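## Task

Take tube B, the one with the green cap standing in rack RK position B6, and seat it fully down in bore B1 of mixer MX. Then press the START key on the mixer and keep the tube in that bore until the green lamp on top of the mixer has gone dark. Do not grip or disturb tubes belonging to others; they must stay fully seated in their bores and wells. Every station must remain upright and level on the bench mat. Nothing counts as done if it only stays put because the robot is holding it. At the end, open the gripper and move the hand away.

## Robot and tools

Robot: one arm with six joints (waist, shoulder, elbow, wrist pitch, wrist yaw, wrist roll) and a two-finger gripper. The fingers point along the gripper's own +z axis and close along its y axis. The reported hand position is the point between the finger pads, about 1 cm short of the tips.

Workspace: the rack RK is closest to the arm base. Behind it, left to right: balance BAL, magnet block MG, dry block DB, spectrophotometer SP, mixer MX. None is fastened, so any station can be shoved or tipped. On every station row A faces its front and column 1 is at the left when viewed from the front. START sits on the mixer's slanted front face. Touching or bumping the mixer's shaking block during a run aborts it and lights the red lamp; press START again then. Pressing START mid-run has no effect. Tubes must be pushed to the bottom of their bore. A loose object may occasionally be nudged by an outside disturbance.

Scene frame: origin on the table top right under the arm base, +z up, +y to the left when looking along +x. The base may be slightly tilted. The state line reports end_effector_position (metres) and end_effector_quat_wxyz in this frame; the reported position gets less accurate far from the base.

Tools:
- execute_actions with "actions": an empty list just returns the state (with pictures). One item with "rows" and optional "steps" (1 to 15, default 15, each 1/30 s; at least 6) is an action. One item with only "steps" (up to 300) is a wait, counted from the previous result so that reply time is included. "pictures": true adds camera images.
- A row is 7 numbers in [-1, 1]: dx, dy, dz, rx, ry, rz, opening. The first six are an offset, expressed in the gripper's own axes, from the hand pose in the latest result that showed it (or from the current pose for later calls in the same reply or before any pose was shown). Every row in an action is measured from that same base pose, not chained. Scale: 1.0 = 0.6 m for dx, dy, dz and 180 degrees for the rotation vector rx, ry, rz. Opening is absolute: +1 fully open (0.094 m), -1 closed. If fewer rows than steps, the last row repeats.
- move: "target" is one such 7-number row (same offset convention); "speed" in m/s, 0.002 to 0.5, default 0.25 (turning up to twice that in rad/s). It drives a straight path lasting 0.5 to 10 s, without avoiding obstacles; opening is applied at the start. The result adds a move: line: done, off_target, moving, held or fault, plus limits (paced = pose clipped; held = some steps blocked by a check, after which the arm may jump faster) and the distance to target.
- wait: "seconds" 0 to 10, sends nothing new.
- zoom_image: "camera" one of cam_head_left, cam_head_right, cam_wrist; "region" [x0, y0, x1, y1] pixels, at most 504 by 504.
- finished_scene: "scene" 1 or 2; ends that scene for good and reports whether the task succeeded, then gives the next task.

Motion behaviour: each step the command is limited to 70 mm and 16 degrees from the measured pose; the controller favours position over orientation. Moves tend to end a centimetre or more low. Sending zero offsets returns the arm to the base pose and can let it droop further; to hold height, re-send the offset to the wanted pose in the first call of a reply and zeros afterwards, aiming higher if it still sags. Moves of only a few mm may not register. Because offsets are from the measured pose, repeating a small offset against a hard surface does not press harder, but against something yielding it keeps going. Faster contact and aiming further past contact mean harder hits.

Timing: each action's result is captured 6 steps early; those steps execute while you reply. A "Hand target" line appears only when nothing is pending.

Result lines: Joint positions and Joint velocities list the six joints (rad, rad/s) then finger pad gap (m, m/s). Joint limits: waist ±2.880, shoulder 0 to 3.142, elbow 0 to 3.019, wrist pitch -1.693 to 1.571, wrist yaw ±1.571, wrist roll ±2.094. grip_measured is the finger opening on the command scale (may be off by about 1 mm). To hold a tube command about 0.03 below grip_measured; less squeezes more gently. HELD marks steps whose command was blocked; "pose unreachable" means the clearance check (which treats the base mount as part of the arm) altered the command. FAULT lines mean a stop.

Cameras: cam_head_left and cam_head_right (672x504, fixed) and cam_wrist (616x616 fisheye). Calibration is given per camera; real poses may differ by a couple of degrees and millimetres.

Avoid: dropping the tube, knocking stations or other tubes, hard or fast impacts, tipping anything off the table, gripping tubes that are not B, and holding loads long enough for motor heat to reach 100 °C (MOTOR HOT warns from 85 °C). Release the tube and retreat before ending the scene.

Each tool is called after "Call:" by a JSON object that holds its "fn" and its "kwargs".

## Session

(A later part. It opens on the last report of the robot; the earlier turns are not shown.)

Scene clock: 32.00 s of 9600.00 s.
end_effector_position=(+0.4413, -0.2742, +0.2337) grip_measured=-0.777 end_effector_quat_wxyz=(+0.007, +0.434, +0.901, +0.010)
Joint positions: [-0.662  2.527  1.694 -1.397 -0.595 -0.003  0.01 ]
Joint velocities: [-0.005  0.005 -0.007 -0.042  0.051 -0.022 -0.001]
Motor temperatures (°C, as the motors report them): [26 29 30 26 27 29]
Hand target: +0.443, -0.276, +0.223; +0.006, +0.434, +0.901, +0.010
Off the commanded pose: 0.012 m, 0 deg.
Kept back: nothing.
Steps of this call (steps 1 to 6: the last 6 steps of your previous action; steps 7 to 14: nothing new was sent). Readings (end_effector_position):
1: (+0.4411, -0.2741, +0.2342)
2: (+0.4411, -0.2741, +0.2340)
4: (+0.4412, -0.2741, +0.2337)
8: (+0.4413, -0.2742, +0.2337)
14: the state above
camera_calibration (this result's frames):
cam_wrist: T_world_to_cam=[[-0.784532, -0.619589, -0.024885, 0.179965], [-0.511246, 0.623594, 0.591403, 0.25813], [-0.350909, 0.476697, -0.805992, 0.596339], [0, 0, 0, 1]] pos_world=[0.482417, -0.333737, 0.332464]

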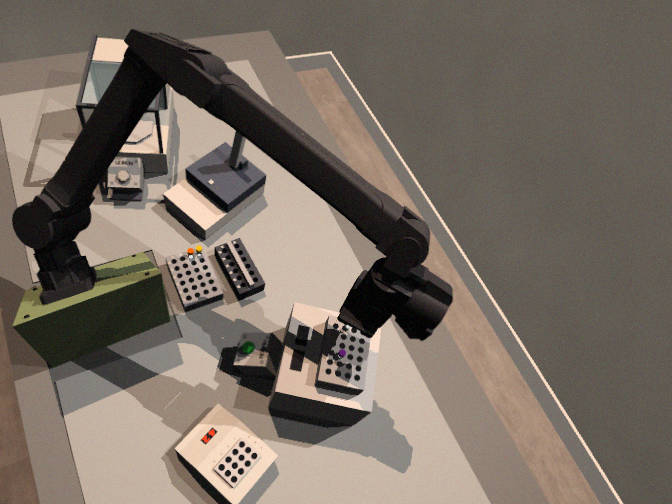

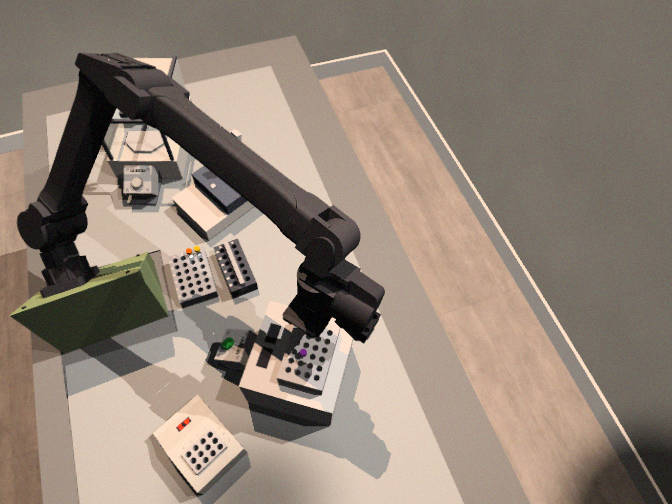

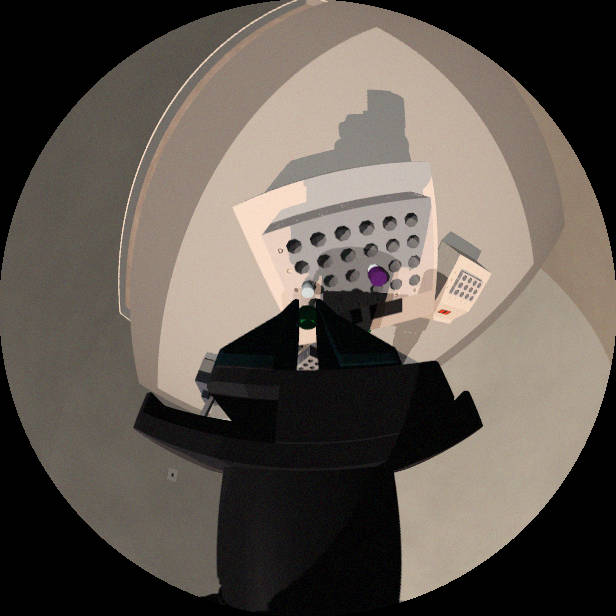

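Call:
{"fn": "execute_actions", "kwargs": {"actions": [{"rows": [[-0.0045,-0.0003,0.0185,0.0013,0.0013,0.0009,-0.795],[-0.0036,-0.0006,0.0184,0.0017,0.002,0.0013,-0.795],[-0.0026,-0.0009,0.0183,0.002,0.0027,0.0018,-0.795],[-0.0017,-0.0012,0.0182,0.0024,0.0034,0.0022,-0.795],[-0.0007,-0.0015,0.0181,0.0028,0.0041,0.0027,-0.795],[0.0002,-0.0018,0.018,0.0032,0.0047,0.0031,-0.795],[0.0012,-0.0021,0.0179,0.0036,0.0054,0.0036,-0.795],[0.0021,-0.0024,0.0177,0.0039,0.0061,0.004,-0.795],[0.0031,-0.0027,0.0176,0.0043,0.0068,0.0045,-0.795],[0.004,-0.003,0.0175,0.0047,0.0075,0.0049,-0.795]], "steps": 12}]}}

Call:
{"fn": "execute_actions", "kwargs": {"actions": [{"steps": 14}], "pictures": true}}

Call:
{"fn": "zoom_image", "kwargs": {"camera": "cam_wrist", "region": [278, 250, 338, 310]}}

Scene clock: 32.77 s of 9600.00 s.
end_effector_position=(+0.4412, -0.2742, +0.2337) grip_measured=-0.777 end_effector_quat_wxyz=(+0.007, +0.434, +0.901, +0.010)
Joint positions: [-0.662  2.527  1.694 -1.397 -0.594 -0.003  0.01 ]
Joint velocities: [-0.015 -0.005  0.002  0.002  0.007  0.037  0.   ]
Motor temperatures (°C, as the motors report them): [26 29 30 26 27 29]
Steps of this call (steps 1 to 17: nothing new was sent; steps 18 to 23: the first 6 steps of this action). Readings (end_effector_position):
18: (+0.4413, -0.2742, +0.2337)
19: (+0.4413, -0.2742, +0.2337)
21: (+0.4413, -0.2742, +0.2337)
23: the state above

Scene clock: 33.23 s of 9600.00 s.
end_effector_position=(+0.4410, -0.2744, +0.2337) grip_measured=-0.777 end_effector_quat_wxyz=(+0.007, +0.434, +0.901, +0.010)
Joint positions: [-0.662  2.527  1.694 -1.397 -0.593 -0.003  0.01 ]
Joint velocities: [-0.015 -0.005 -0.002  0.012  0.037  0.007 -0.   ]
Motor temperatures (°C, as the motors report them): [26 29 30 26 27 29]
Hand target: +0.439, -0.273, +0.223; -0.006, +0.441, +0.898, +0.009
Off the commanded pose: 0.011 m, 2 deg.
Kept back: nothing.
Steps of this call (steps 1 to 6: the last 6 steps of your previous action; steps 7 to 14: nothing new was sent). Readings (end_effector_position):
1: (+0.4412, -0.2743, +0.2337)
2: (+0.4411, -0.2743, +0.2337)
4: (+0.4410, -0.2744, +0.2337)
8: (+0.4410, -0.2744, +0.2337)
14: the state above
camera_calibration (this result's frames):
cam_wrist: T_world_to_cam=[[-0.784573, -0.61961, -0.0229781, 0.179204], [-0.510356, 0.624299, 0.591429, 0.257925], [-0.35211, 0.475746, -0.80603, 0.596617], [0, 0, 0, 1]] pos_world=[0.482307, -0.333824, 0.332464]

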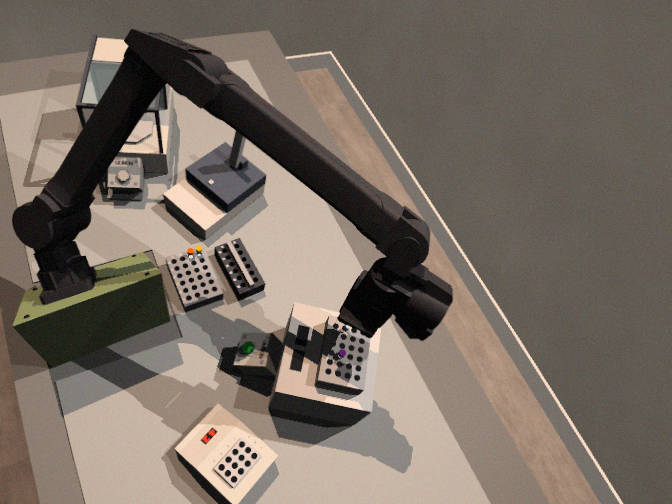

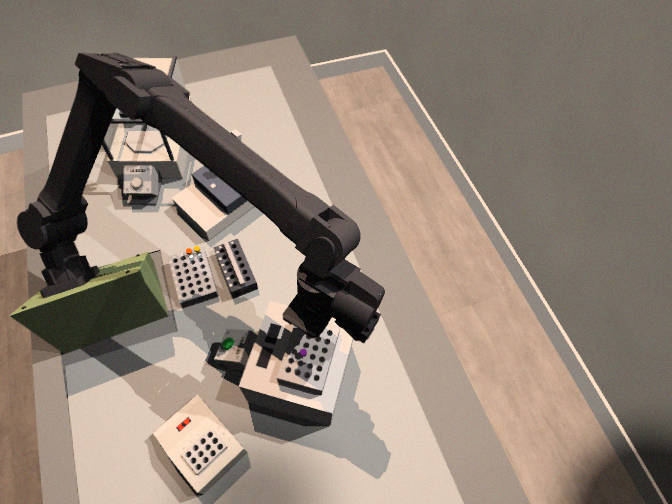

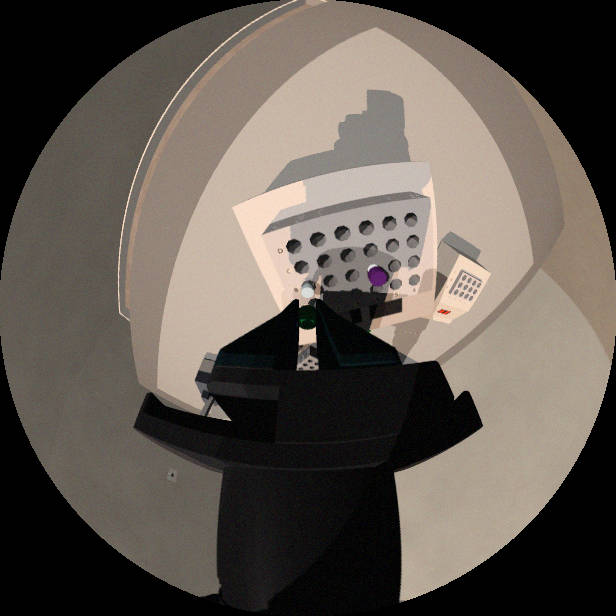

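Region (278, 250, 338, 310) of cam_wrist's 616x616 image, scaled by 8.400, with more detail than that image has.

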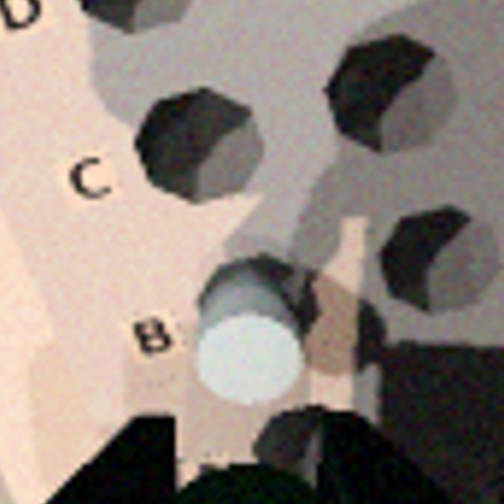

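Call:
{"fn": "execute_actions", "kwargs": {"actions": [{"rows": [[0.005,-0.0025,0.0175,0.0041,0.0082,0.0054,-0.795],[0.006,-0.0025,0.0175,0.0041,0.009,0.0059,-0.795],[0.0066,-0.0025,0.0175,0.0041,0.0094,0.0061,-0.795],[0.0071,-0.0025,0.0175,0.0041,0.0097,0.0064,-0.795],[0.0076,-0.0025,0.0175,0.0041,0.0101,0.0066,-0.795],[0.008,-0.0025,0.0175,0.0041,0.0104,0.0068,-0.795],[0.0085,-0.0025,0.0175,0.0041,0.0108,0.0071,-0.795],[0.009,-0.0025,0.0175,0.0041,0.0111,0.0073,-0.795],[0.0094,-0.0025,0.0175,0.0041,0.0114,0.0075,-0.795],[0.0099,-0.0025,0.0175,0.0041,0.0118,0.0077,-0.795],[0.0104,-0.0025,0.0175,0.0041,0.0121,0.008,-0.795],[0.0108,-0.0025,0.0175,0.0041,0.0125,0.0082,-0.795],[0.0113,-0.0025,0.0175,0.0041,0.0128,0.0084,-0.795]], "steps": 15}]}}

Call:
{"fn": "execute_actions", "kwargs": {"actions": [{"steps": 14}], "pictures": true}}

Call:
{"fn": "zoom_image", "kwargs": {"camera": "cam_wrist", "region": [278, 250, 338, 310]}}

Scene clock: 34.20 s of 9600.00 s.
end_effector_position=(+0.4407, -0.2740, +0.2337) grip_measured=-0.777 end_effector_quat_wxyz=(+0.006, +0.435, +0.901, +0.010)
Joint positions: [-0.662  2.527  1.694 -1.4   -0.593 -0.003  0.01 ]
Joint velocities: [ 0.005 -0.005  0.002 -0.002 -0.066  0.081  0.   ]
Motor temperatures (°C, as the motors report them): [26 29 30 26 27 29]
Steps of this call (steps 1 to 20: nothing new was sent; steps 21 to 29: the first 9 steps of this action). Readings (end_effector_position):
21: (+0.4410, -0.2744, +0.2337)
22: (+0.4410, -0.2744, +0.2337)
24: (+0.4410, -0.2744, +0.2337)
28: (+0.4408, -0.2741, +0.2337)
29: the state above

Scene clock: 34.67 s of 9600.00 s.
end_effector_position=(+0.4397, -0.2733, +0.2337) grip_measured=-0.777 end_effector_quat_wxyz=(+0.004, +0.436, +0.900, +0.010)
Joint positions: [-0.662  2.527  1.694 -1.405 -0.591 -0.003  0.01 ]
Joint velocities: [-0.005 -0.015 -0.012  0.007  0.066 -0.007 -0.   ]
Motor temperatures (°C, as the motors report them): [26 29 30 26 27 29]
Hand target: +0.436, -0.270, +0.223; -0.014, +0.445, +0.895, +0.013
Off the commanded pose: 0.012 m, 2 deg.
Kept back: nothing.
Steps of this call (steps 1 to 6: the last 6 steps of your previous action; steps 7 to 14: nothing new was sent). Readings (end_effector_position):
1: (+0.4405, -0.2739, +0.2337)
2: (+0.4403, -0.2738, +0.2337)
4: (+0.4400, -0.2735, +0.2337)
8: (+0.4397, -0.2733, +0.2337)
14: the state above
camera_calibration (this result's frames):
cam_wrist: T_world_to_cam=[[-0.787237, -0.616291, -0.0210681, 0.180511], [-0.504537, 0.624089, 0.59662, 0.252763], [-0.354543, 0.480311, -0.802247, 0.597072], [0, 0, 0, 1]] pos_world=[0.48132, -0.33328, 0.331999]

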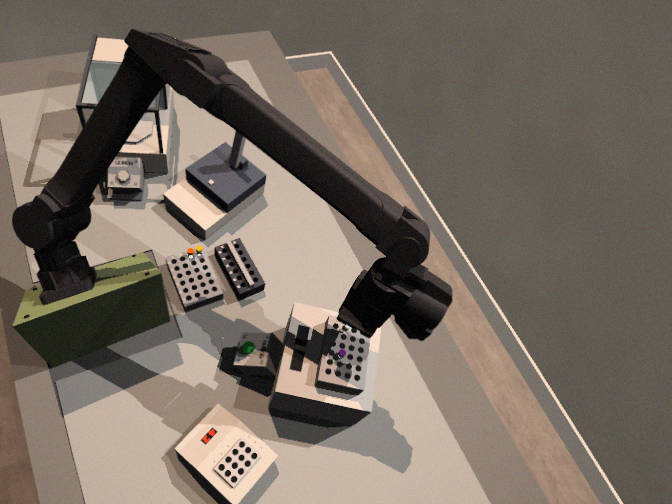

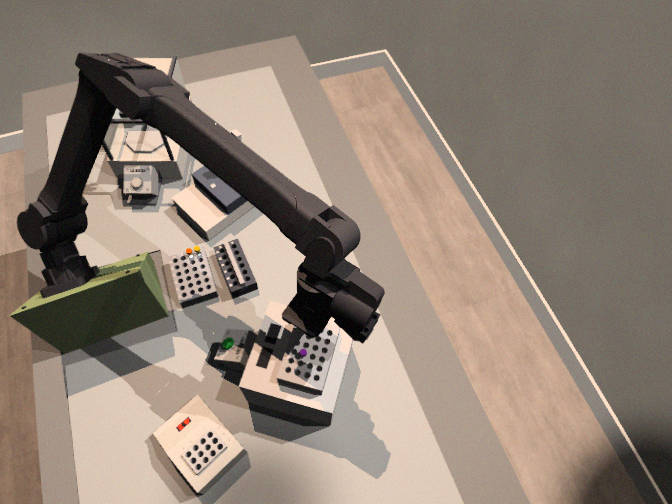

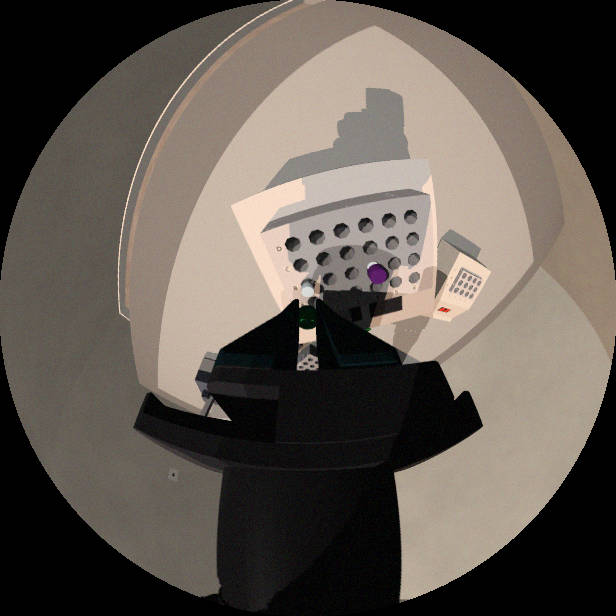

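Region (278, 250, 338, 310) of cam_wrist's 616x616 image, scaled by 8.400, with more detail than that image has.

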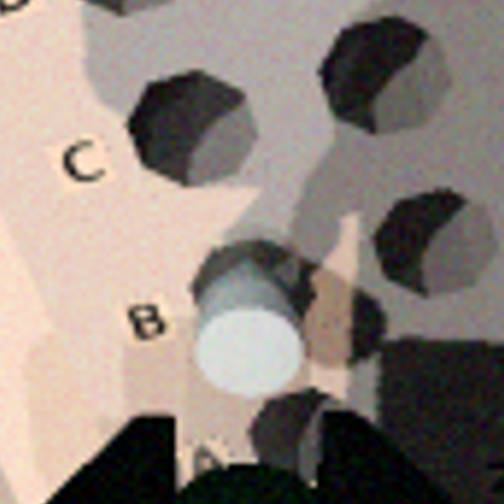

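Call:
{"fn": "execute_actions", "kwargs": {"actions": [{"rows": [[0.0085,-0.0023,0.0175,0.0039,0.0108,0.0071,-0.81],[0.0085,-0.0027,0.0175,0.0044,0.0108,0.0071,-0.82],[0.0088,-0.003,0.0175,0.0048,0.011,0.0072,-0.82],[0.0091,-0.003,0.0175,0.0048,0.0112,0.0074,-0.82],[0.0095,-0.003,0.0175,0.0048,0.0115,0.0076,-0.82],[0.0098,-0.003,0.0175,0.0048,0.0117,0.0077,-0.82],[0.0102,-0.003,0.0175,0.0048,0.012,0.0079,-0.82],[0.0105,-0.003,0.0175,0.0048,0.0122,0.008,-0.82],[0.0108,-0.003,0.0175,0.0048,0.0124,0.0082,-0.82],[0.0112,-0.003,0.0175,0.0048,0.0127,0.0083,-0.82],[0.0115,-0.003,0.0175,0.0048,0.0129,0.0085,-0.82],[0.0119,-0.003,0.0175,0.0048,0.0132,0.0086,-0.82],[0.0122,-0.003,0.0175,0.0048,0.0134,0.0088,-0.82]], "steps": 15}]}}

Call:
{"fn": "execute_actions", "kwargs": {"actions": [{"steps": 14}], "pictures": true}}

Call:
{"fn": "zoom_image", "kwargs": {"camera": "cam_wrist", "region": [278, 250, 338, 310]}}

Scene clock: 35.57 s of 9600.00 s.
end_effector_position=(+0.4385, -0.2730, +0.2337) grip_measured=-0.782 end_effector_quat_wxyz=(+0.001, +0.437, +0.899, +0.009)
Joint positions: [-0.662  2.527  1.694 -1.409 -0.586 -0.003  0.01 ]
Joint velocities: [-0.015 -0.005 -0.007 -0.012  0.037  0.007  0.   ]
Motor temperatures (°C, as the motors report them): [26 29 30 26 27 29]
Steps of this call (steps 1 to 18: nothing new was sent; steps 19 to 27: the first 9 steps of this action). Readings (end_effector_position):
19: (+0.4396, -0.2734, +0.2337)
20: (+0.4395, -0.2735, +0.2337)
22: (+0.4393, -0.2736, +0.2337)
26: (+0.4386, -0.2731, +0.2337)
27: the state above

Scene clock: 36.03 s of 9600.00 s.
end_effector_position=(+0.4376, -0.2720, +0.2337) grip_measured=-0.782 end_effector_quat_wxyz=(-0.001, +0.438, +0.899, +0.010)
Joint positions: [-0.662  2.527  1.694 -1.415 -0.586 -0.003  0.01 ]
Joint velocities: [-0.024  0.005 -0.007  0.007  0.051  0.022  0.001]
Motor temperatures (°C, as the motors report them): [26 29 30 26 27 29]
Hand target: +0.434, -0.268, +0.223; -0.019, +0.448, +0.894, +0.013
Off the commanded pose: 0.012 m, 2 deg.
Kept back: nothing.
Steps of this call (steps 1 to 6: the last 6 steps of your previous action; steps 7 to 14: nothing new was sent). Readings (end_effector_position):
1: (+0.4383, -0.2729, +0.2337)
2: (+0.4381, -0.2727, +0.2337)
4: (+0.4379, -0.2723, +0.2337)
8: (+0.4377, -0.2721, +0.2337)
14: the state above
camera_calibration (this result's frames):
cam_wrist: T_world_to_cam=[[-0.790929, -0.611698, -0.0160599, 0.181358], [-0.495275, 0.62454, 0.603865, 0.245267], [-0.359353, 0.485568, -0.796925, 0.597994], [0, 0, 0, 1]] pos_world=[0.479806, -0.332609, 0.331361]

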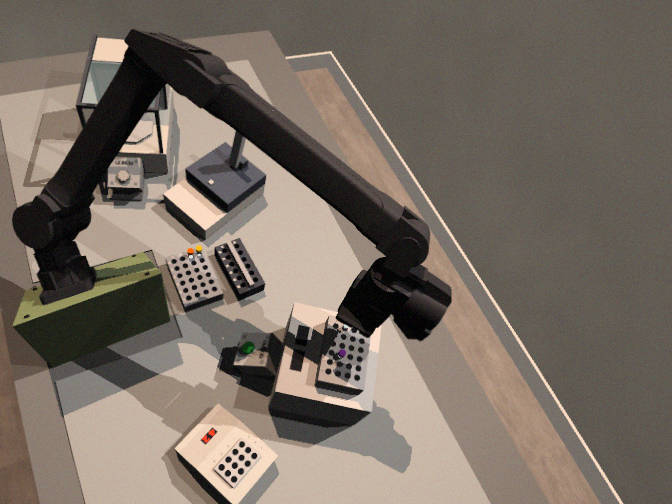

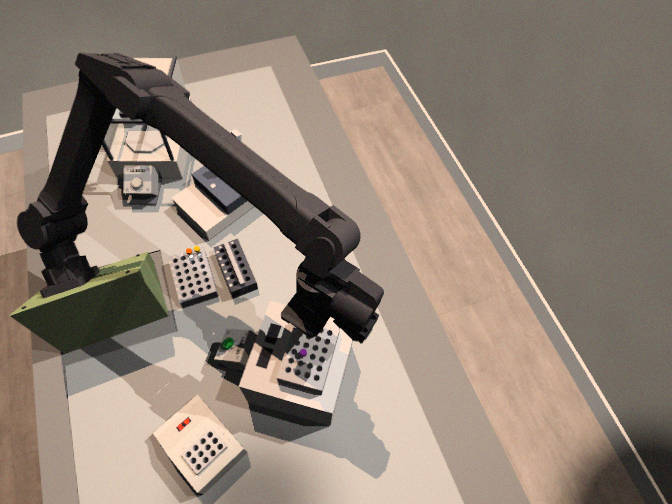

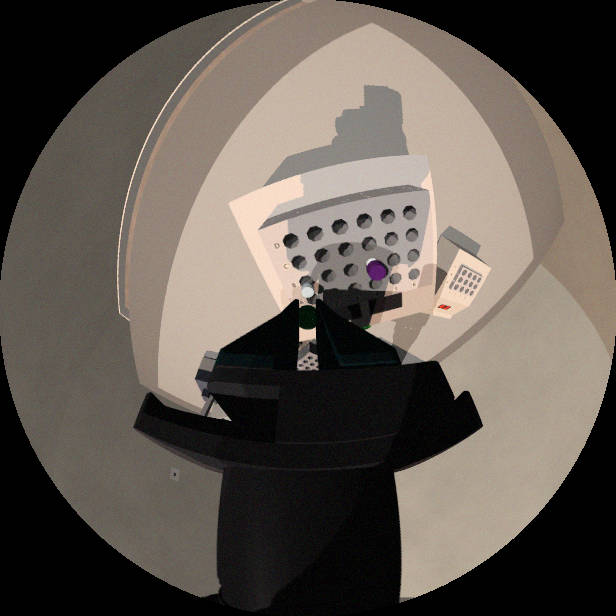

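Region (278, 250, 338, 310) of cam_wrist's 616x616 image, scaled by 8.400, with more detail than that image has.

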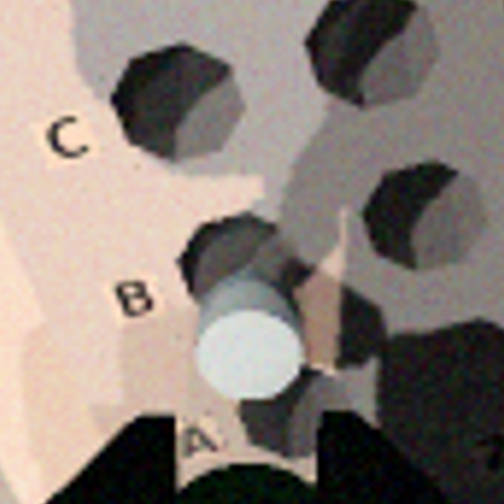

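Call:
{"fn": "execute_actions", "kwargs": {"actions": [{"rows": [[0.006,-0.0012,0.0174,0.0027,0.0088,0.0058,-0.82],[0.0037,-0.0008,0.0174,0.0022,0.0072,0.0047,-0.82],[0.0014,-0.0005,0.0173,0.0018,0.0055,0.0036,-0.82],[-0.0009,-0.0001,0.0173,0.0013,0.0038,0.0025,-0.82],[-0.0032,0.0003,0.0173,0.0008,0.0022,0.0014,-0.82],[-0.004,0.0004,0.0172,0.0006,0.0016,0.001,-0.82],[-0.0047,0.0005,0.0172,0.0005,0.0011,0.0007,-0.82],[-0.0055,0.0007,0.0172,0.0003,0.0005,0.0003,-0.82],[-0.0062,0.0008,0.0172,0.0002,0,0,-0.82],[-0.007,0.0009,0.0172,0,-0.0006,-0.0004,-0.82]], "steps": 12}]}}

Call:
{"fn": "execute_actions", "kwargs": {"actions": [{"steps": 14}], "pictures": true}}

Call:
{"fn": "zoom_image", "kwargs": {"camera": "cam_wrist", "region": [278, 250, 338, 310]}}

Scene clock: 36.87 s of 9600.00 s.
end_effector_position=(+0.4378, -0.2719, +0.2337) grip_measured=-0.782 end_effector_quat_wxyz=(-0.001, +0.438, +0.899, +0.010)
Joint positions: [-0.662  2.527  1.694 -1.415 -0.587 -0.003  0.01 ]
Joint velocities: [-0.005 -0.005 -0.007  0.007 -0.022 -0.066  0.001]
Motor temperatures (°C, as the motors report them): [26 29 30 26 27 29]
Steps of this call (steps 1 to 19: nothing new was sent; steps 20 to 25: the first 6 steps of this action). Readings (end_effector_position):
20: (+0.4376, -0.2720, +0.2337)
21: (+0.4376, -0.2720, +0.2337)
23: (+0.4376, -0.2720, +0.2337)
25: the state above

Scene clock: 37.33 s of 9600.00 s.
end_effector_position=(+0.4382, -0.2723, +0.2327) grip_measured=-0.782 end_effector_quat_wxyz=(+0.001, +0.438, +0.899, +0.012)
Joint positions: [-0.662  2.527  1.691 -1.408 -0.592 -0.003  0.01 ]
Joint velocities: [-0.005 -0.015  0.007 -0.012  0.037  0.081 -0.   ]
Motor temperatures (°C, as the motors report them): [26 29 30 26 27 29]
Hand target: +0.441, -0.275, +0.223; -0.000, +0.438, +0.899, +0.010
Off the commanded pose: 0.010 m, 0 deg.
Kept back: nothing.
Steps of this call (steps 1 to 6: the last 6 steps of your previous action; steps 7 to 14: nothing new was sent). Readings (end_effector_position):
1: (+0.4379, -0.2718, +0.2337)
2: (+0.4379, -0.2718, +0.2337)
4: (+0.4384, -0.2720, +0.2337)
8: (+0.4384, -0.2723, +0.2331)
14: the state above
camera_calibration (this result's frames):
cam_wrist: T_world_to_cam=[[-0.789709, -0.613093, -0.0218027, 0.182048], [-0.500196, 0.622899, 0.601499, 0.2486], [-0.355194, 0.485915, -0.798576, 0.596106], [0, 0, 0, 1]] pos_world=[0.479847, -0.332896, 0.330473]

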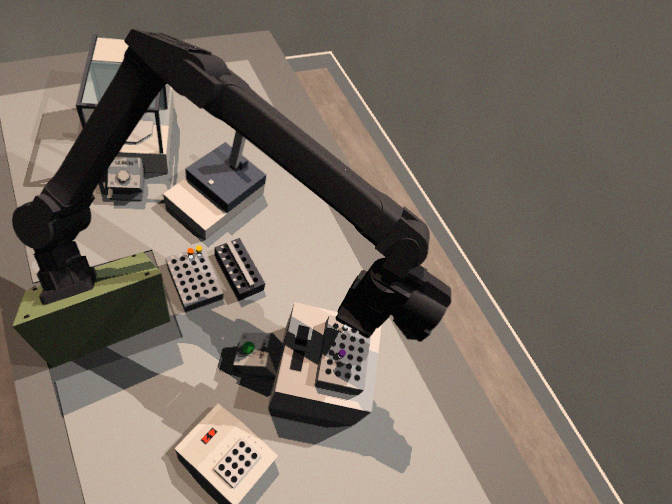

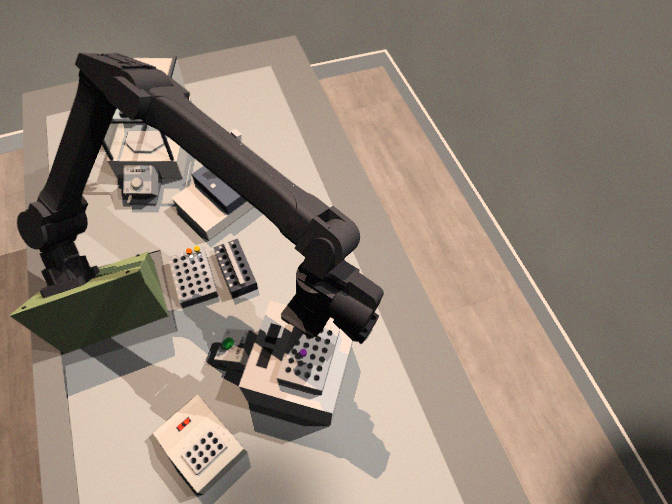

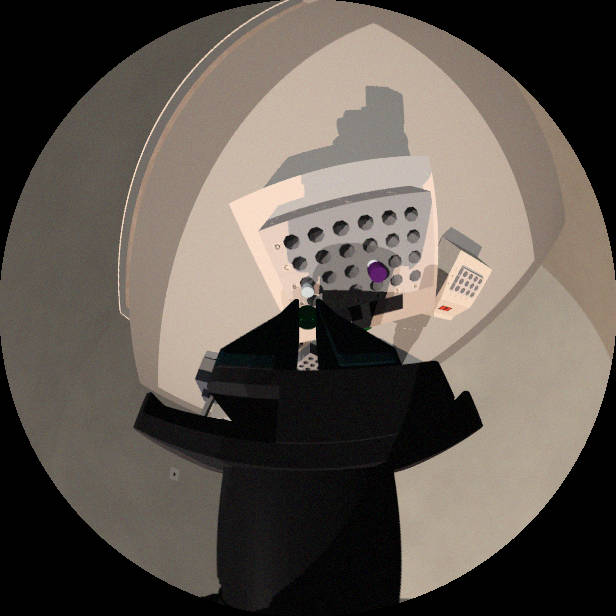

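Region (278, 250, 338, 310) of cam_wrist's 616x616 image, scaled by 8.400, with more detail than that image has.

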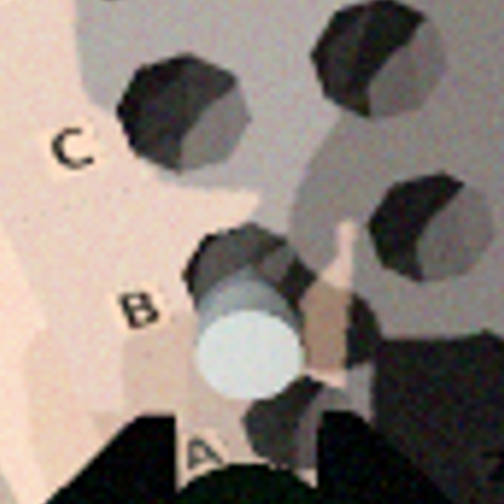

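Call:
{"fn": "execute_actions", "kwargs": {"actions": [{"rows": [[-0.0061,0.0004,0.016,0.0016,0.0002,0.0001,-0.82],[-0.0062,0.0004,0.0164,0.0014,0.0001,0.0001,-0.82],[-0.0063,0.0004,0.0169,0.0012,0,0,-0.82],[-0.0065,0.0004,0.0173,0.001,0,0,-0.82],[-0.0066,0.0003,0.0178,0.0009,-0.0001,-0.0001,-0.82],[-0.0067,0.0003,0.0183,0.0009,-0.0002,-0.0001,-0.82],[-0.0068,0.0002,0.0187,0.0009,-0.0003,-0.0002,-0.82],[-0.0069,0.0001,0.0192,0.0009,-0.0004,-0.0002,-0.82],[-0.007,0.0001,0.0197,0.0009,-0.0005,-0.0003,-0.82],[-0.0072,0,0.0201,0.0009,-0.0005,-0.0003,-0.82],[-0.0073,-0.0001,0.0206,0.0009,-0.0006,-0.0004,-0.82],[-0.0074,-0.0001,0.021,0.0009,-0.0007,-0.0004,-0.82],[-0.0075,-0.0002,0.0215,0.0009,-0.0008,-0.0005,-0.82]], "steps": 15}]}}

Call:
{"fn": "execute_actions", "kwargs": {"actions": [{"steps": 14}], "pictures": true}}

Call:
{"fn": "zoom_image", "kwargs": {"camera": "cam_wrist", "region": [278, 250, 338, 310]}}

Scene clock: 38.10 s of 9600.00 s.
end_effector_position=(+0.4382, -0.2727, +0.2313) grip_measured=-0.782 end_effector_quat_wxyz=(+0.003, +0.437, +0.899, +0.013)
Joint positions: [-0.662  2.527  1.686 -1.401 -0.595 -0.003  0.01 ]
Joint velocities: [-0.005 -0.005 -0.027  0.012 -0.11  -0.037 -0.   ]
Motor temperatures (°C, as the motors report them): [26 29 30 26 27 29]
Steps of this call (steps 1 to 14: nothing new was sent; steps 15 to 23: the first 9 steps of this action). Readings (end_effector_position):
15: (+0.4382, -0.2723, +0.2327)
16: (+0.4382, -0.2722, +0.2327)
18: (+0.4385, -0.2723, +0.2327)
22: (+0.4382, -0.2726, +0.2316)
23: the state above

Scene clock: 38.57 s of 9600.00 s.
end_effector_position=(+0.4383, -0.2729, +0.2301) grip_measured=-0.782 end_effector_quat_wxyz=(+0.004, +0.437, +0.899, +0.013)
Joint positions: [-0.661  2.527  1.683 -1.396 -0.597 -0.002  0.01 ]
Joint velocities: [-0.005  0.005 -0.027 -0.007 -0.051  0.007 -0.   ]
Motor temperatures (°C, as the motors report them): [26 29 30 26 27 29]
Hand target: +0.441, -0.275, +0.220; +0.002, +0.437, +0.900, +0.010
Off the commanded pose: 0.011 m, 0 deg.
Kept back: nothing.
Steps of this call (steps 1 to 6: the last 6 steps of your previous action; steps 7 to 14: nothing new was sent). Readings (end_effector_position):
1: (+0.4381, -0.2727, +0.2311)
2: (+0.4382, -0.2728, +0.2310)
4: (+0.4382, -0.2731, +0.2307)
8: (+0.4383, -0.2730, +0.2304)
14: the state above
camera_calibration (this result's frames):
cam_wrist: T_world_to_cam=[[-0.788439, -0.61455, -0.0263061, 0.181748], [-0.504989, 0.622274, 0.598131, 0.253312], [-0.351212, 0.484874, -0.800966, 0.59299], [0, 0, 0, 1]] pos_world=[0.479482, -0.333462, 0.328233]

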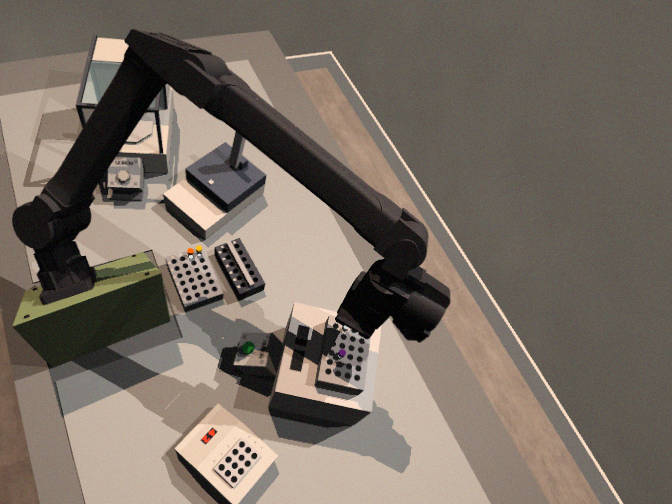

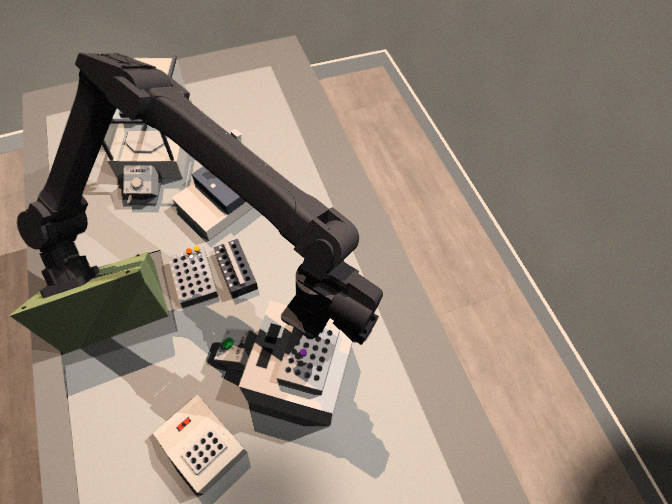

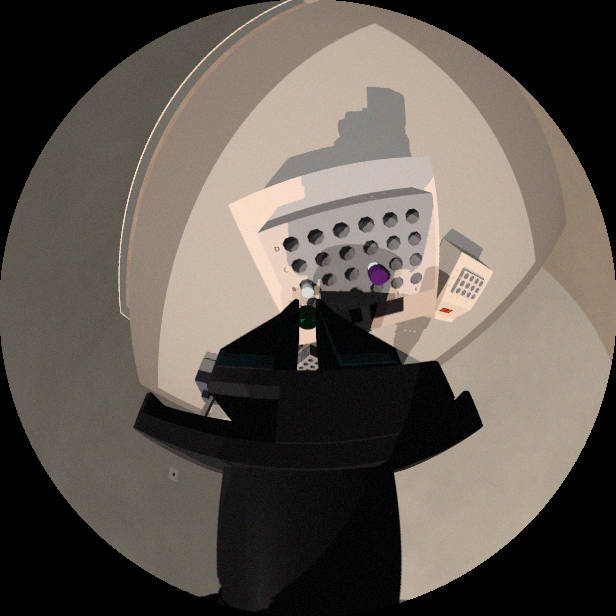

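Region (278, 250, 338, 310) of cam_wrist's 616x616 image, scaled by 8.400, with more detail than that image has.

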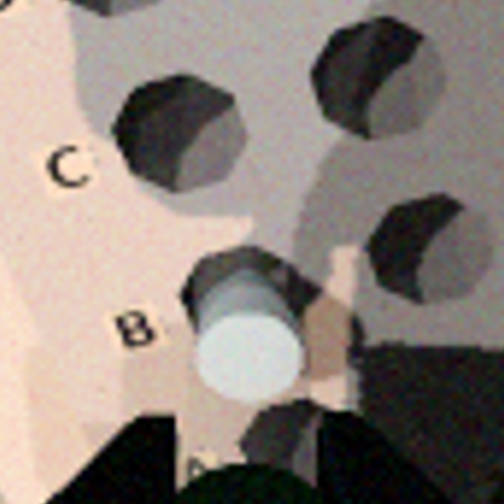

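Call:
{"fn": "execute_actions", "kwargs": {"actions": [{"rows": [[-0.0067,0.0004,0.0187,0.0026,0.0006,0,-0.81],[-0.0068,0.0004,0.0203,0.0029,0.0006,0,-0.81],[-0.0068,0.0005,0.0218,0.0032,0.0006,0,-0.81],[-0.0069,0.0006,0.0234,0.0035,0.0006,0,-0.81],[-0.0069,0.0006,0.0249,0.0038,0.0006,0,-0.81],[-0.0069,0.0007,0.0264,0.0041,0.0006,0,-0.81],[-0.007,0.0008,0.028,0.0043,0.0006,0,-0.81],[-0.007,0.0009,0.0295,0.0046,0.0006,0,-0.81],[-0.007,0.0009,0.031,0.0049,0.0006,0,-0.81],[-0.0071,0.001,0.0326,0.0052,0.0006,0,-0.81],[-0.0071,0.0011,0.0341,0.0055,0.0006,0,-0.81],[-0.0072,0.0011,0.0357,0.0058,0.0006,0,-0.81],[-0.0072,0.0012,0.0372,0.0061,0.0006,0,-0.81]], "steps": 14}]}}

Call:
{"fn": "execute_actions", "kwargs": {"actions": [{"steps": 13}]}}

Scene clock: 39.30 s of 9600.00 s.
end_effector_position=(+0.4387, -0.2729, +0.2265) grip_measured=-0.782 end_effector_quat_wxyz=(+0.004, +0.436, +0.900, +0.011)
Joint positions: [-0.657  2.527  1.676 -1.384 -0.597  0.003  0.01 ]
Joint velocities: [ 0.024 -0.005 -0.042  0.085 -0.051  0.022 -0.   ]
Motor temperatures (°C, as the motors report them): [26 29 30 26 27 29]
Steps of this call (steps 1 to 14: nothing new was sent; steps 15 to 22: the first 8 steps of this action). Readings (end_effector_position):
15: (+0.4383, -0.2729, +0.2301)
16: (+0.4384, -0.2731, +0.2301)
18: (+0.4388, -0.2733, +0.2296)
22: the state above

Scene clock: 39.73 s of 9600.00 s.
end_effector_position=(+0.4397, -0.2719, +0.2190) grip_measured=-0.782 end_effector_quat_wxyz=(+0.002, +0.436, +0.900, +0.008)
Joint positions: [-0.646  2.529  1.667 -1.368 -0.596  0.011  0.01 ]
Joint velocities: [ 0.005 -0.005 -0.002 -0.002 -0.11   0.051 -0.001]
Motor temperatures (°C, as the motors report them): [26 29 30 26 27 29]
Hand target: +0.442, -0.275, +0.208; -0.001, +0.436, +0.900, +0.005
Off the commanded pose: 0.012 m, 1 deg.
Kept back: nothing.
Steps of this call (steps 1 to 6: the last 6 steps of your previous action; steps 7 to 13: nothing new was sent). Readings (end_effector_position):
1: (+0.4388, -0.2727, +0.2254)
2: (+0.4390, -0.2725, +0.2245)
4: (+0.4393, -0.2720, +0.2226)
8: (+0.4398, -0.2718, +0.2196)
13: the state above

Call:
{"fn": "execute_actions", "kwargs": {"actions": [{"rows": [[-0.007,-0.001,0.0205,0.0031,0.0006,0,-0.81],[-0.0071,-0.001,0.0223,0.0034,0.0006,0,-0.81],[-0.0072,-0.001,0.024,0.0036,0.0006,0,-0.81],[-0.0072,-0.001,0.0258,0.0039,0.0006,0,-0.81],[-0.0073,-0.001,0.0276,0.0041,0.0006,0,-0.81],[-0.0074,-0.001,0.0294,0.0044,0.0006,0,-0.81],[-0.0074,-0.001,0.0311,0.0046,0.0006,0,-0.81],[-0.0075,-0.001,0.0329,0.0049,0.0006,0,-0.81],[-0.0076,-0.001,0.0347,0.0051,0.0006,0,-0.81],[-0.0076,-0.001,0.0365,0.0054,0.0006,0,-0.81],[-0.0077,-0.001,0.0382,0.0056,0.0006,0,-0.81],[-0.0078,-0.001,0.04,0.0059,0.0006,0,-0.81],[-0.0079,-0.001,0.0418,0.0062,0.0006,0,-0.81],[-0.008,-0.001,0.0436,0.0064,0.0006,0,-0.81],[-0.008,-0.001,0.0453,0.0067,0.0006,0,-0.81]], "steps": 15}]}}

Call:
{"fn": "execute_actions", "kwargs": {"actions": [{"rows": [[-0.007,-0.001,0.026,0.004,0.0006,0,-0.81],[-0.007,-0.001,0.0275,0.004,0.0006,0,-0.81],[-0.007,-0.001,0.029,0.004,0.0006,0,-0.81],[-0.007,-0.001,0.0305,0.004,0.0006,0,-0.81],[-0.007,-0.001,0.032,0.004,0.0006,0,-0.81],[-0.007,-0.001,0.034,0.004,0.0006,0,-0.81],[-0.007,-0.001,0.036,0.004,0.0006,0,-0.81],[-0.007,-0.001,0.038,0.004,0.0006,0,-0.81],[-0.007,-0.001,0.041,0.004,0.0006,0,-0.81],[-0.007,-0.001,0.044,0.004,0.0006,0,-0.81],[-0.007,-0.001,0.047,0.004,0.0006,0,-0.81],[-0.007,-0.001,0.05,0.004,0.0006,0,-0.81],[-0.007,-0.001,0.053,0.004,0.0006,0,-0.81],[-0.007,-0.001,0.056,0.004,0.0006,0,-0.81]], "steps": 15}]}}

Call:
{"fn": "execute_actions", "kwargs": {"actions": [{"steps": 12}], "pictures": true}}

Call:
{"fn": "zoom_image", "kwargs": {"camera": "cam_wrist", "region": [260, 250, 420, 350]}}

Scene clock: 40.63 s of 9600.00 s.
end_effector_position=(+0.4396, -0.2724, +0.2134) grip_measured=-0.782 end_effector_quat_wxyz=(+0.003, +0.435, +0.900, +0.006)
Joint positions: [-0.64   2.53   1.656 -1.349 -0.596  0.017  0.01 ]
Joint velocities: [ 0.034  0.005 -0.032  0.095  0.037  0.037 -0.001]
Motor temperatures (°C, as the motors report them): [26 29 30 26 27 29]
Steps of this call (steps 1 to 18: nothing new was sent; steps 19 to 27: the first 9 steps of this action). Readings (end_effector_position):
19: (+0.4398, -0.2721, +0.2190)
20: (+0.4400, -0.2723, +0.2190)
22: (+0.4398, -0.2726, +0.2182)
26: (+0.4395, -0.2724, +0.2146)
27: the state above

Scene clock: 41.13 s of 9600.00 s.
end_effector_position=(+0.4404, -0.2725, +0.2002) grip_measured=-0.782 end_effector_quat_wxyz=(+0.001, +0.434, +0.901, +0.001)
Joint positions: [-0.624  2.535  1.637 -1.316 -0.596  0.031  0.01 ]
Joint velocities: [-0.005 -0.005 -0.007  0.017  0.007 -0.022  0.001]
Motor temperatures (°C, as the motors report them): [26 29 30 26 27 29]
Off your previous action's commanded pose: 0.015 m, 1 deg at its last step (step 6 of this call).
Steps of this call (steps 1 to 6: the last 6 steps of your previous action; steps 7 to 15: the first 9 steps of this action, its rows measured from where the robot was after step 6). Readings (end_effector_position):
6: (+0.4403, -0.2719, +0.2061)
7: (+0.4403, -0.2720, +0.2047)
8: (+0.4403, -0.2722, +0.2036)
10: (+0.4402, -0.2721, +0.2012)
14: (+0.4405, -0.2724, +0.2005)
15: the state above

Scene clock: 41.53 s of 9600.00 s.
end_effector_position=(+0.4406, -0.2727, +0.1993) grip_measured=-0.782 end_effector_quat_wxyz=(+0.005, +0.437, +0.899, +0.002)
Joint positions: [-0.624  2.532  1.63  -1.304 -0.6    0.042  0.01 ]
Joint velocities: [-0.015  0.005  0.017  0.007  0.051  0.037  0.001]
Motor temperatures (°C, as the motors report them): [26 29 30 26 27 29]
Hand target: +0.442, -0.275, +0.173; -0.003, +0.434, +0.901, -0.002
Off the commanded pose: 0.027 m, 1 deg.
Kept back: nothing.
Steps of this call (steps 1 to 6: the last 6 steps of your previous action; steps 7 to 12: nothing new was sent). Readings (end_effector_position):
1: (+0.4405, -0.2725, +0.2000)
2: (+0.4405, -0.2726, +0.1998)
4: (+0.4405, -0.2727, +0.1993)
8: (+0.4404, -0.2727, +0.1991)
12: the state above
camera_calibration (this result's frames):
cam_wrist: T_world_to_cam=[[-0.789097, -0.61423, -0.00694681, 0.179412], [-0.499459, 0.634987, 0.589349, 0.275564], [-0.357584, 0.468523, -0.807849, 0.56867], [0, 0, 0, 1]] pos_world=[0.482554, -0.331215, 0.298242]

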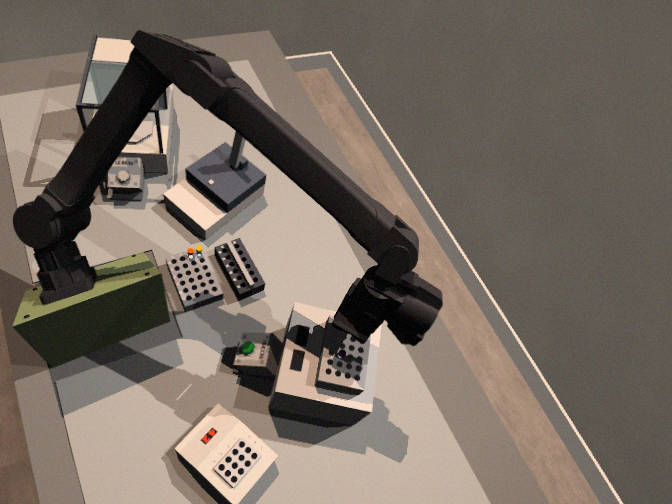

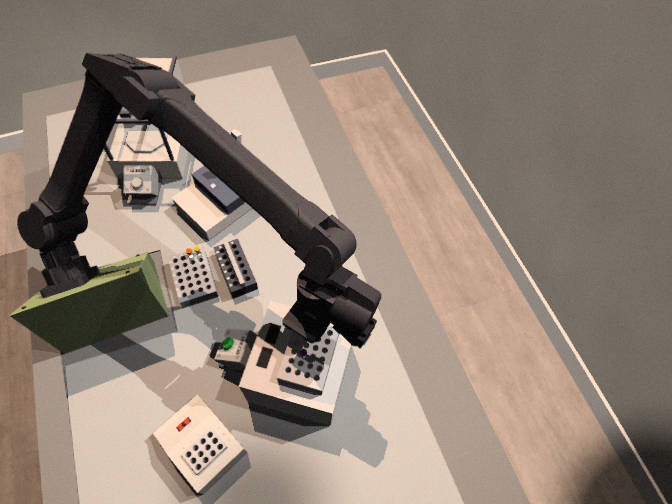

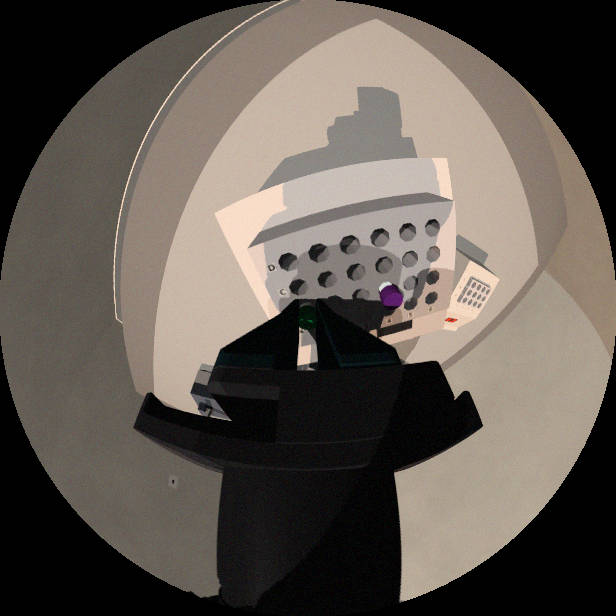

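Region (260, 250, 420, 350) of cam_wrist's 616x616 image, scaled by 3.150, with more detail than that image has; it fills the top 315 rows of this view, and the rest is white.

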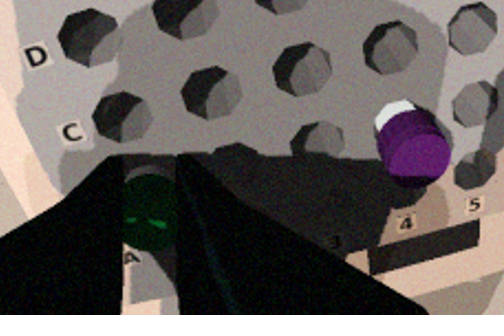

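Call:
{"fn": "execute_actions", "kwargs": {"actions": [{"rows": [[-0.005,0,0.034,0.002,0.002,0,-0.81],[-0.004,0,0.024,0.001,0.001,0,-0.81],[-0.003,0.001,0.014,0,0,0,-0.81],[-0.003,0.002,0.005,0,-0.001,0,-0.75],[-0.004,0.003,0,0,-0.003,-0.001,-0.6],[-0.006,0.006,-0.01,-0.001,-0.006,-0.002,-0.45],[-0.008,0.01,-0.02,-0.001,-0.009,-0.004,-0.3],[-0.01,0.013,-0.03,-0.002,-0.011,-0.005,-0.2],[-0.012,0.016,-0.04,-0.002,-0.013,-0.006,-0.2],[-0.012,0.016,-0.05,-0.002,-0.013,-0.006,-0.2],[-0.012,0.016,-0.062,-0.002,-0.013,-0.006,-0.2],[-0.012,0.016,-0.075,-0.002,-0.013,-0.006,-0.2],[-0.012,0.016,-0.088,-0.002,-0.013,-0.006,-0.2],[-0.012,0.016,-0.1,-0.002,-0.013,-0.006,-0.2],[-0.012,0.016,-0.112,-0.002,-0.013,-0.006,-0.2]], "steps": 15}]}}

Call:
{"fn": "execute_actions", "kwargs": {"actions": [{"steps": 16}], "pictures": true}}

Scene clock: 42.80 s of 9600.00 s.
end_effector_position=(+0.4405, -0.2728, +0.2007) grip_measured=-0.215 end_effector_quat_wxyz=(+0.006, +0.438, +0.899, +0.001)
Joint positions: [-0.625  2.53   1.63  -1.304 -0.597  0.044  0.037]
Joint velocities: [-0.005 -0.024 -0.017 -0.012 -0.022  0.037  0.028]
Motor temperatures (°C, as the motors report them): [26 29 30 26 27 29]
Steps of this call (steps 1 to 29: nothing new was sent; steps 30 to 38: the first 9 steps of this action). Readings (end_effector_position):
30: (+0.4407, -0.2726, +0.1994)
31: (+0.4408, -0.2725, +0.1996)
33: (+0.4408, -0.2725, +0.2001)
37: (+0.4406, -0.2727, +0.2004)
38: the state above

Scene clock: 43.33 s of 9600.00 s.
end_effector_position=(+0.4378, -0.2715, +0.2415) grip_measured=-0.202 end_effector_quat_wxyz=(+0.008, +0.442, +0.897, -0.000)
Joint positions: [-0.666  2.505  1.683 -1.397 -0.573  0.017  0.038]
Joint velocities: [-0.005 -0.015 -0.012  0.002  0.022  0.037 -0.   ]
Motor temperatures (°C, as the motors report them): [26 29 30 26 27 29]
Hand target: +0.449, -0.272, +0.265; +0.026, +0.430, +0.903, -0.007
Off the commanded pose: 0.029 m, 3 deg.
Kept back: nothing.
Steps of this call (steps 1 to 6: the last 6 steps of your previous action; steps 7 to 16: nothing new was sent). Readings (end_effector_position):
1: (+0.4402, -0.2727, +0.2007)
2: (+0.4395, -0.2721, +0.2011)
4: (+0.4370, -0.2701, +0.2034)
8: (+0.4357, -0.2692, +0.2184)
16: the state above
camera_calibration (this result's frames):
cam_wrist: T_world_to_cam=[[-0.795484, -0.605941, -0.00636121, 0.183079], [-0.495184, 0.643958, 0.58319, 0.250539], [-0.349283, 0.467068, -0.812311, 0.598314], [0, 0, 0, 1]] pos_world=[0.47868, -0.329855, 0.34107]

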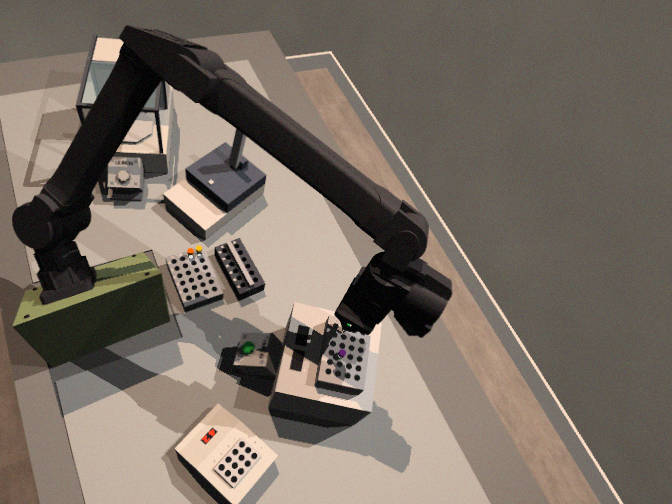

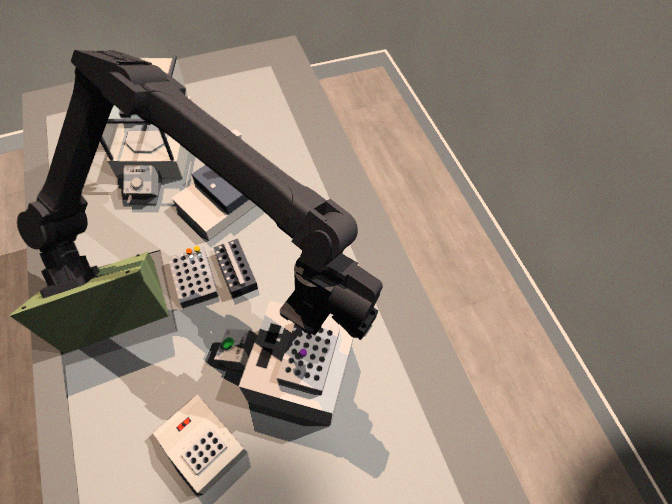

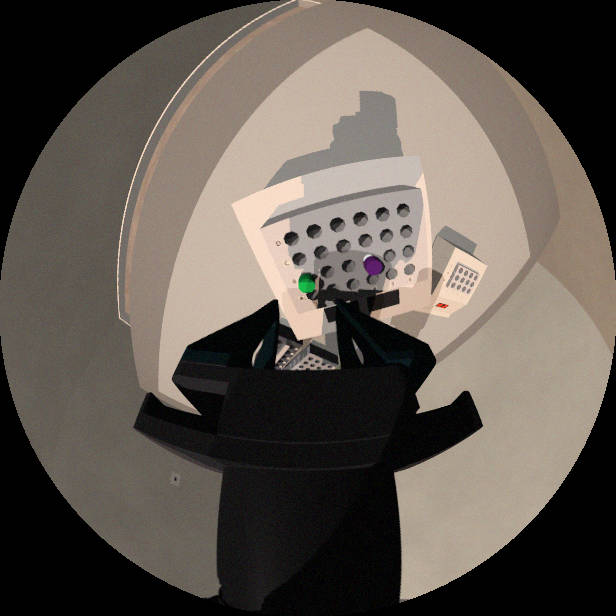

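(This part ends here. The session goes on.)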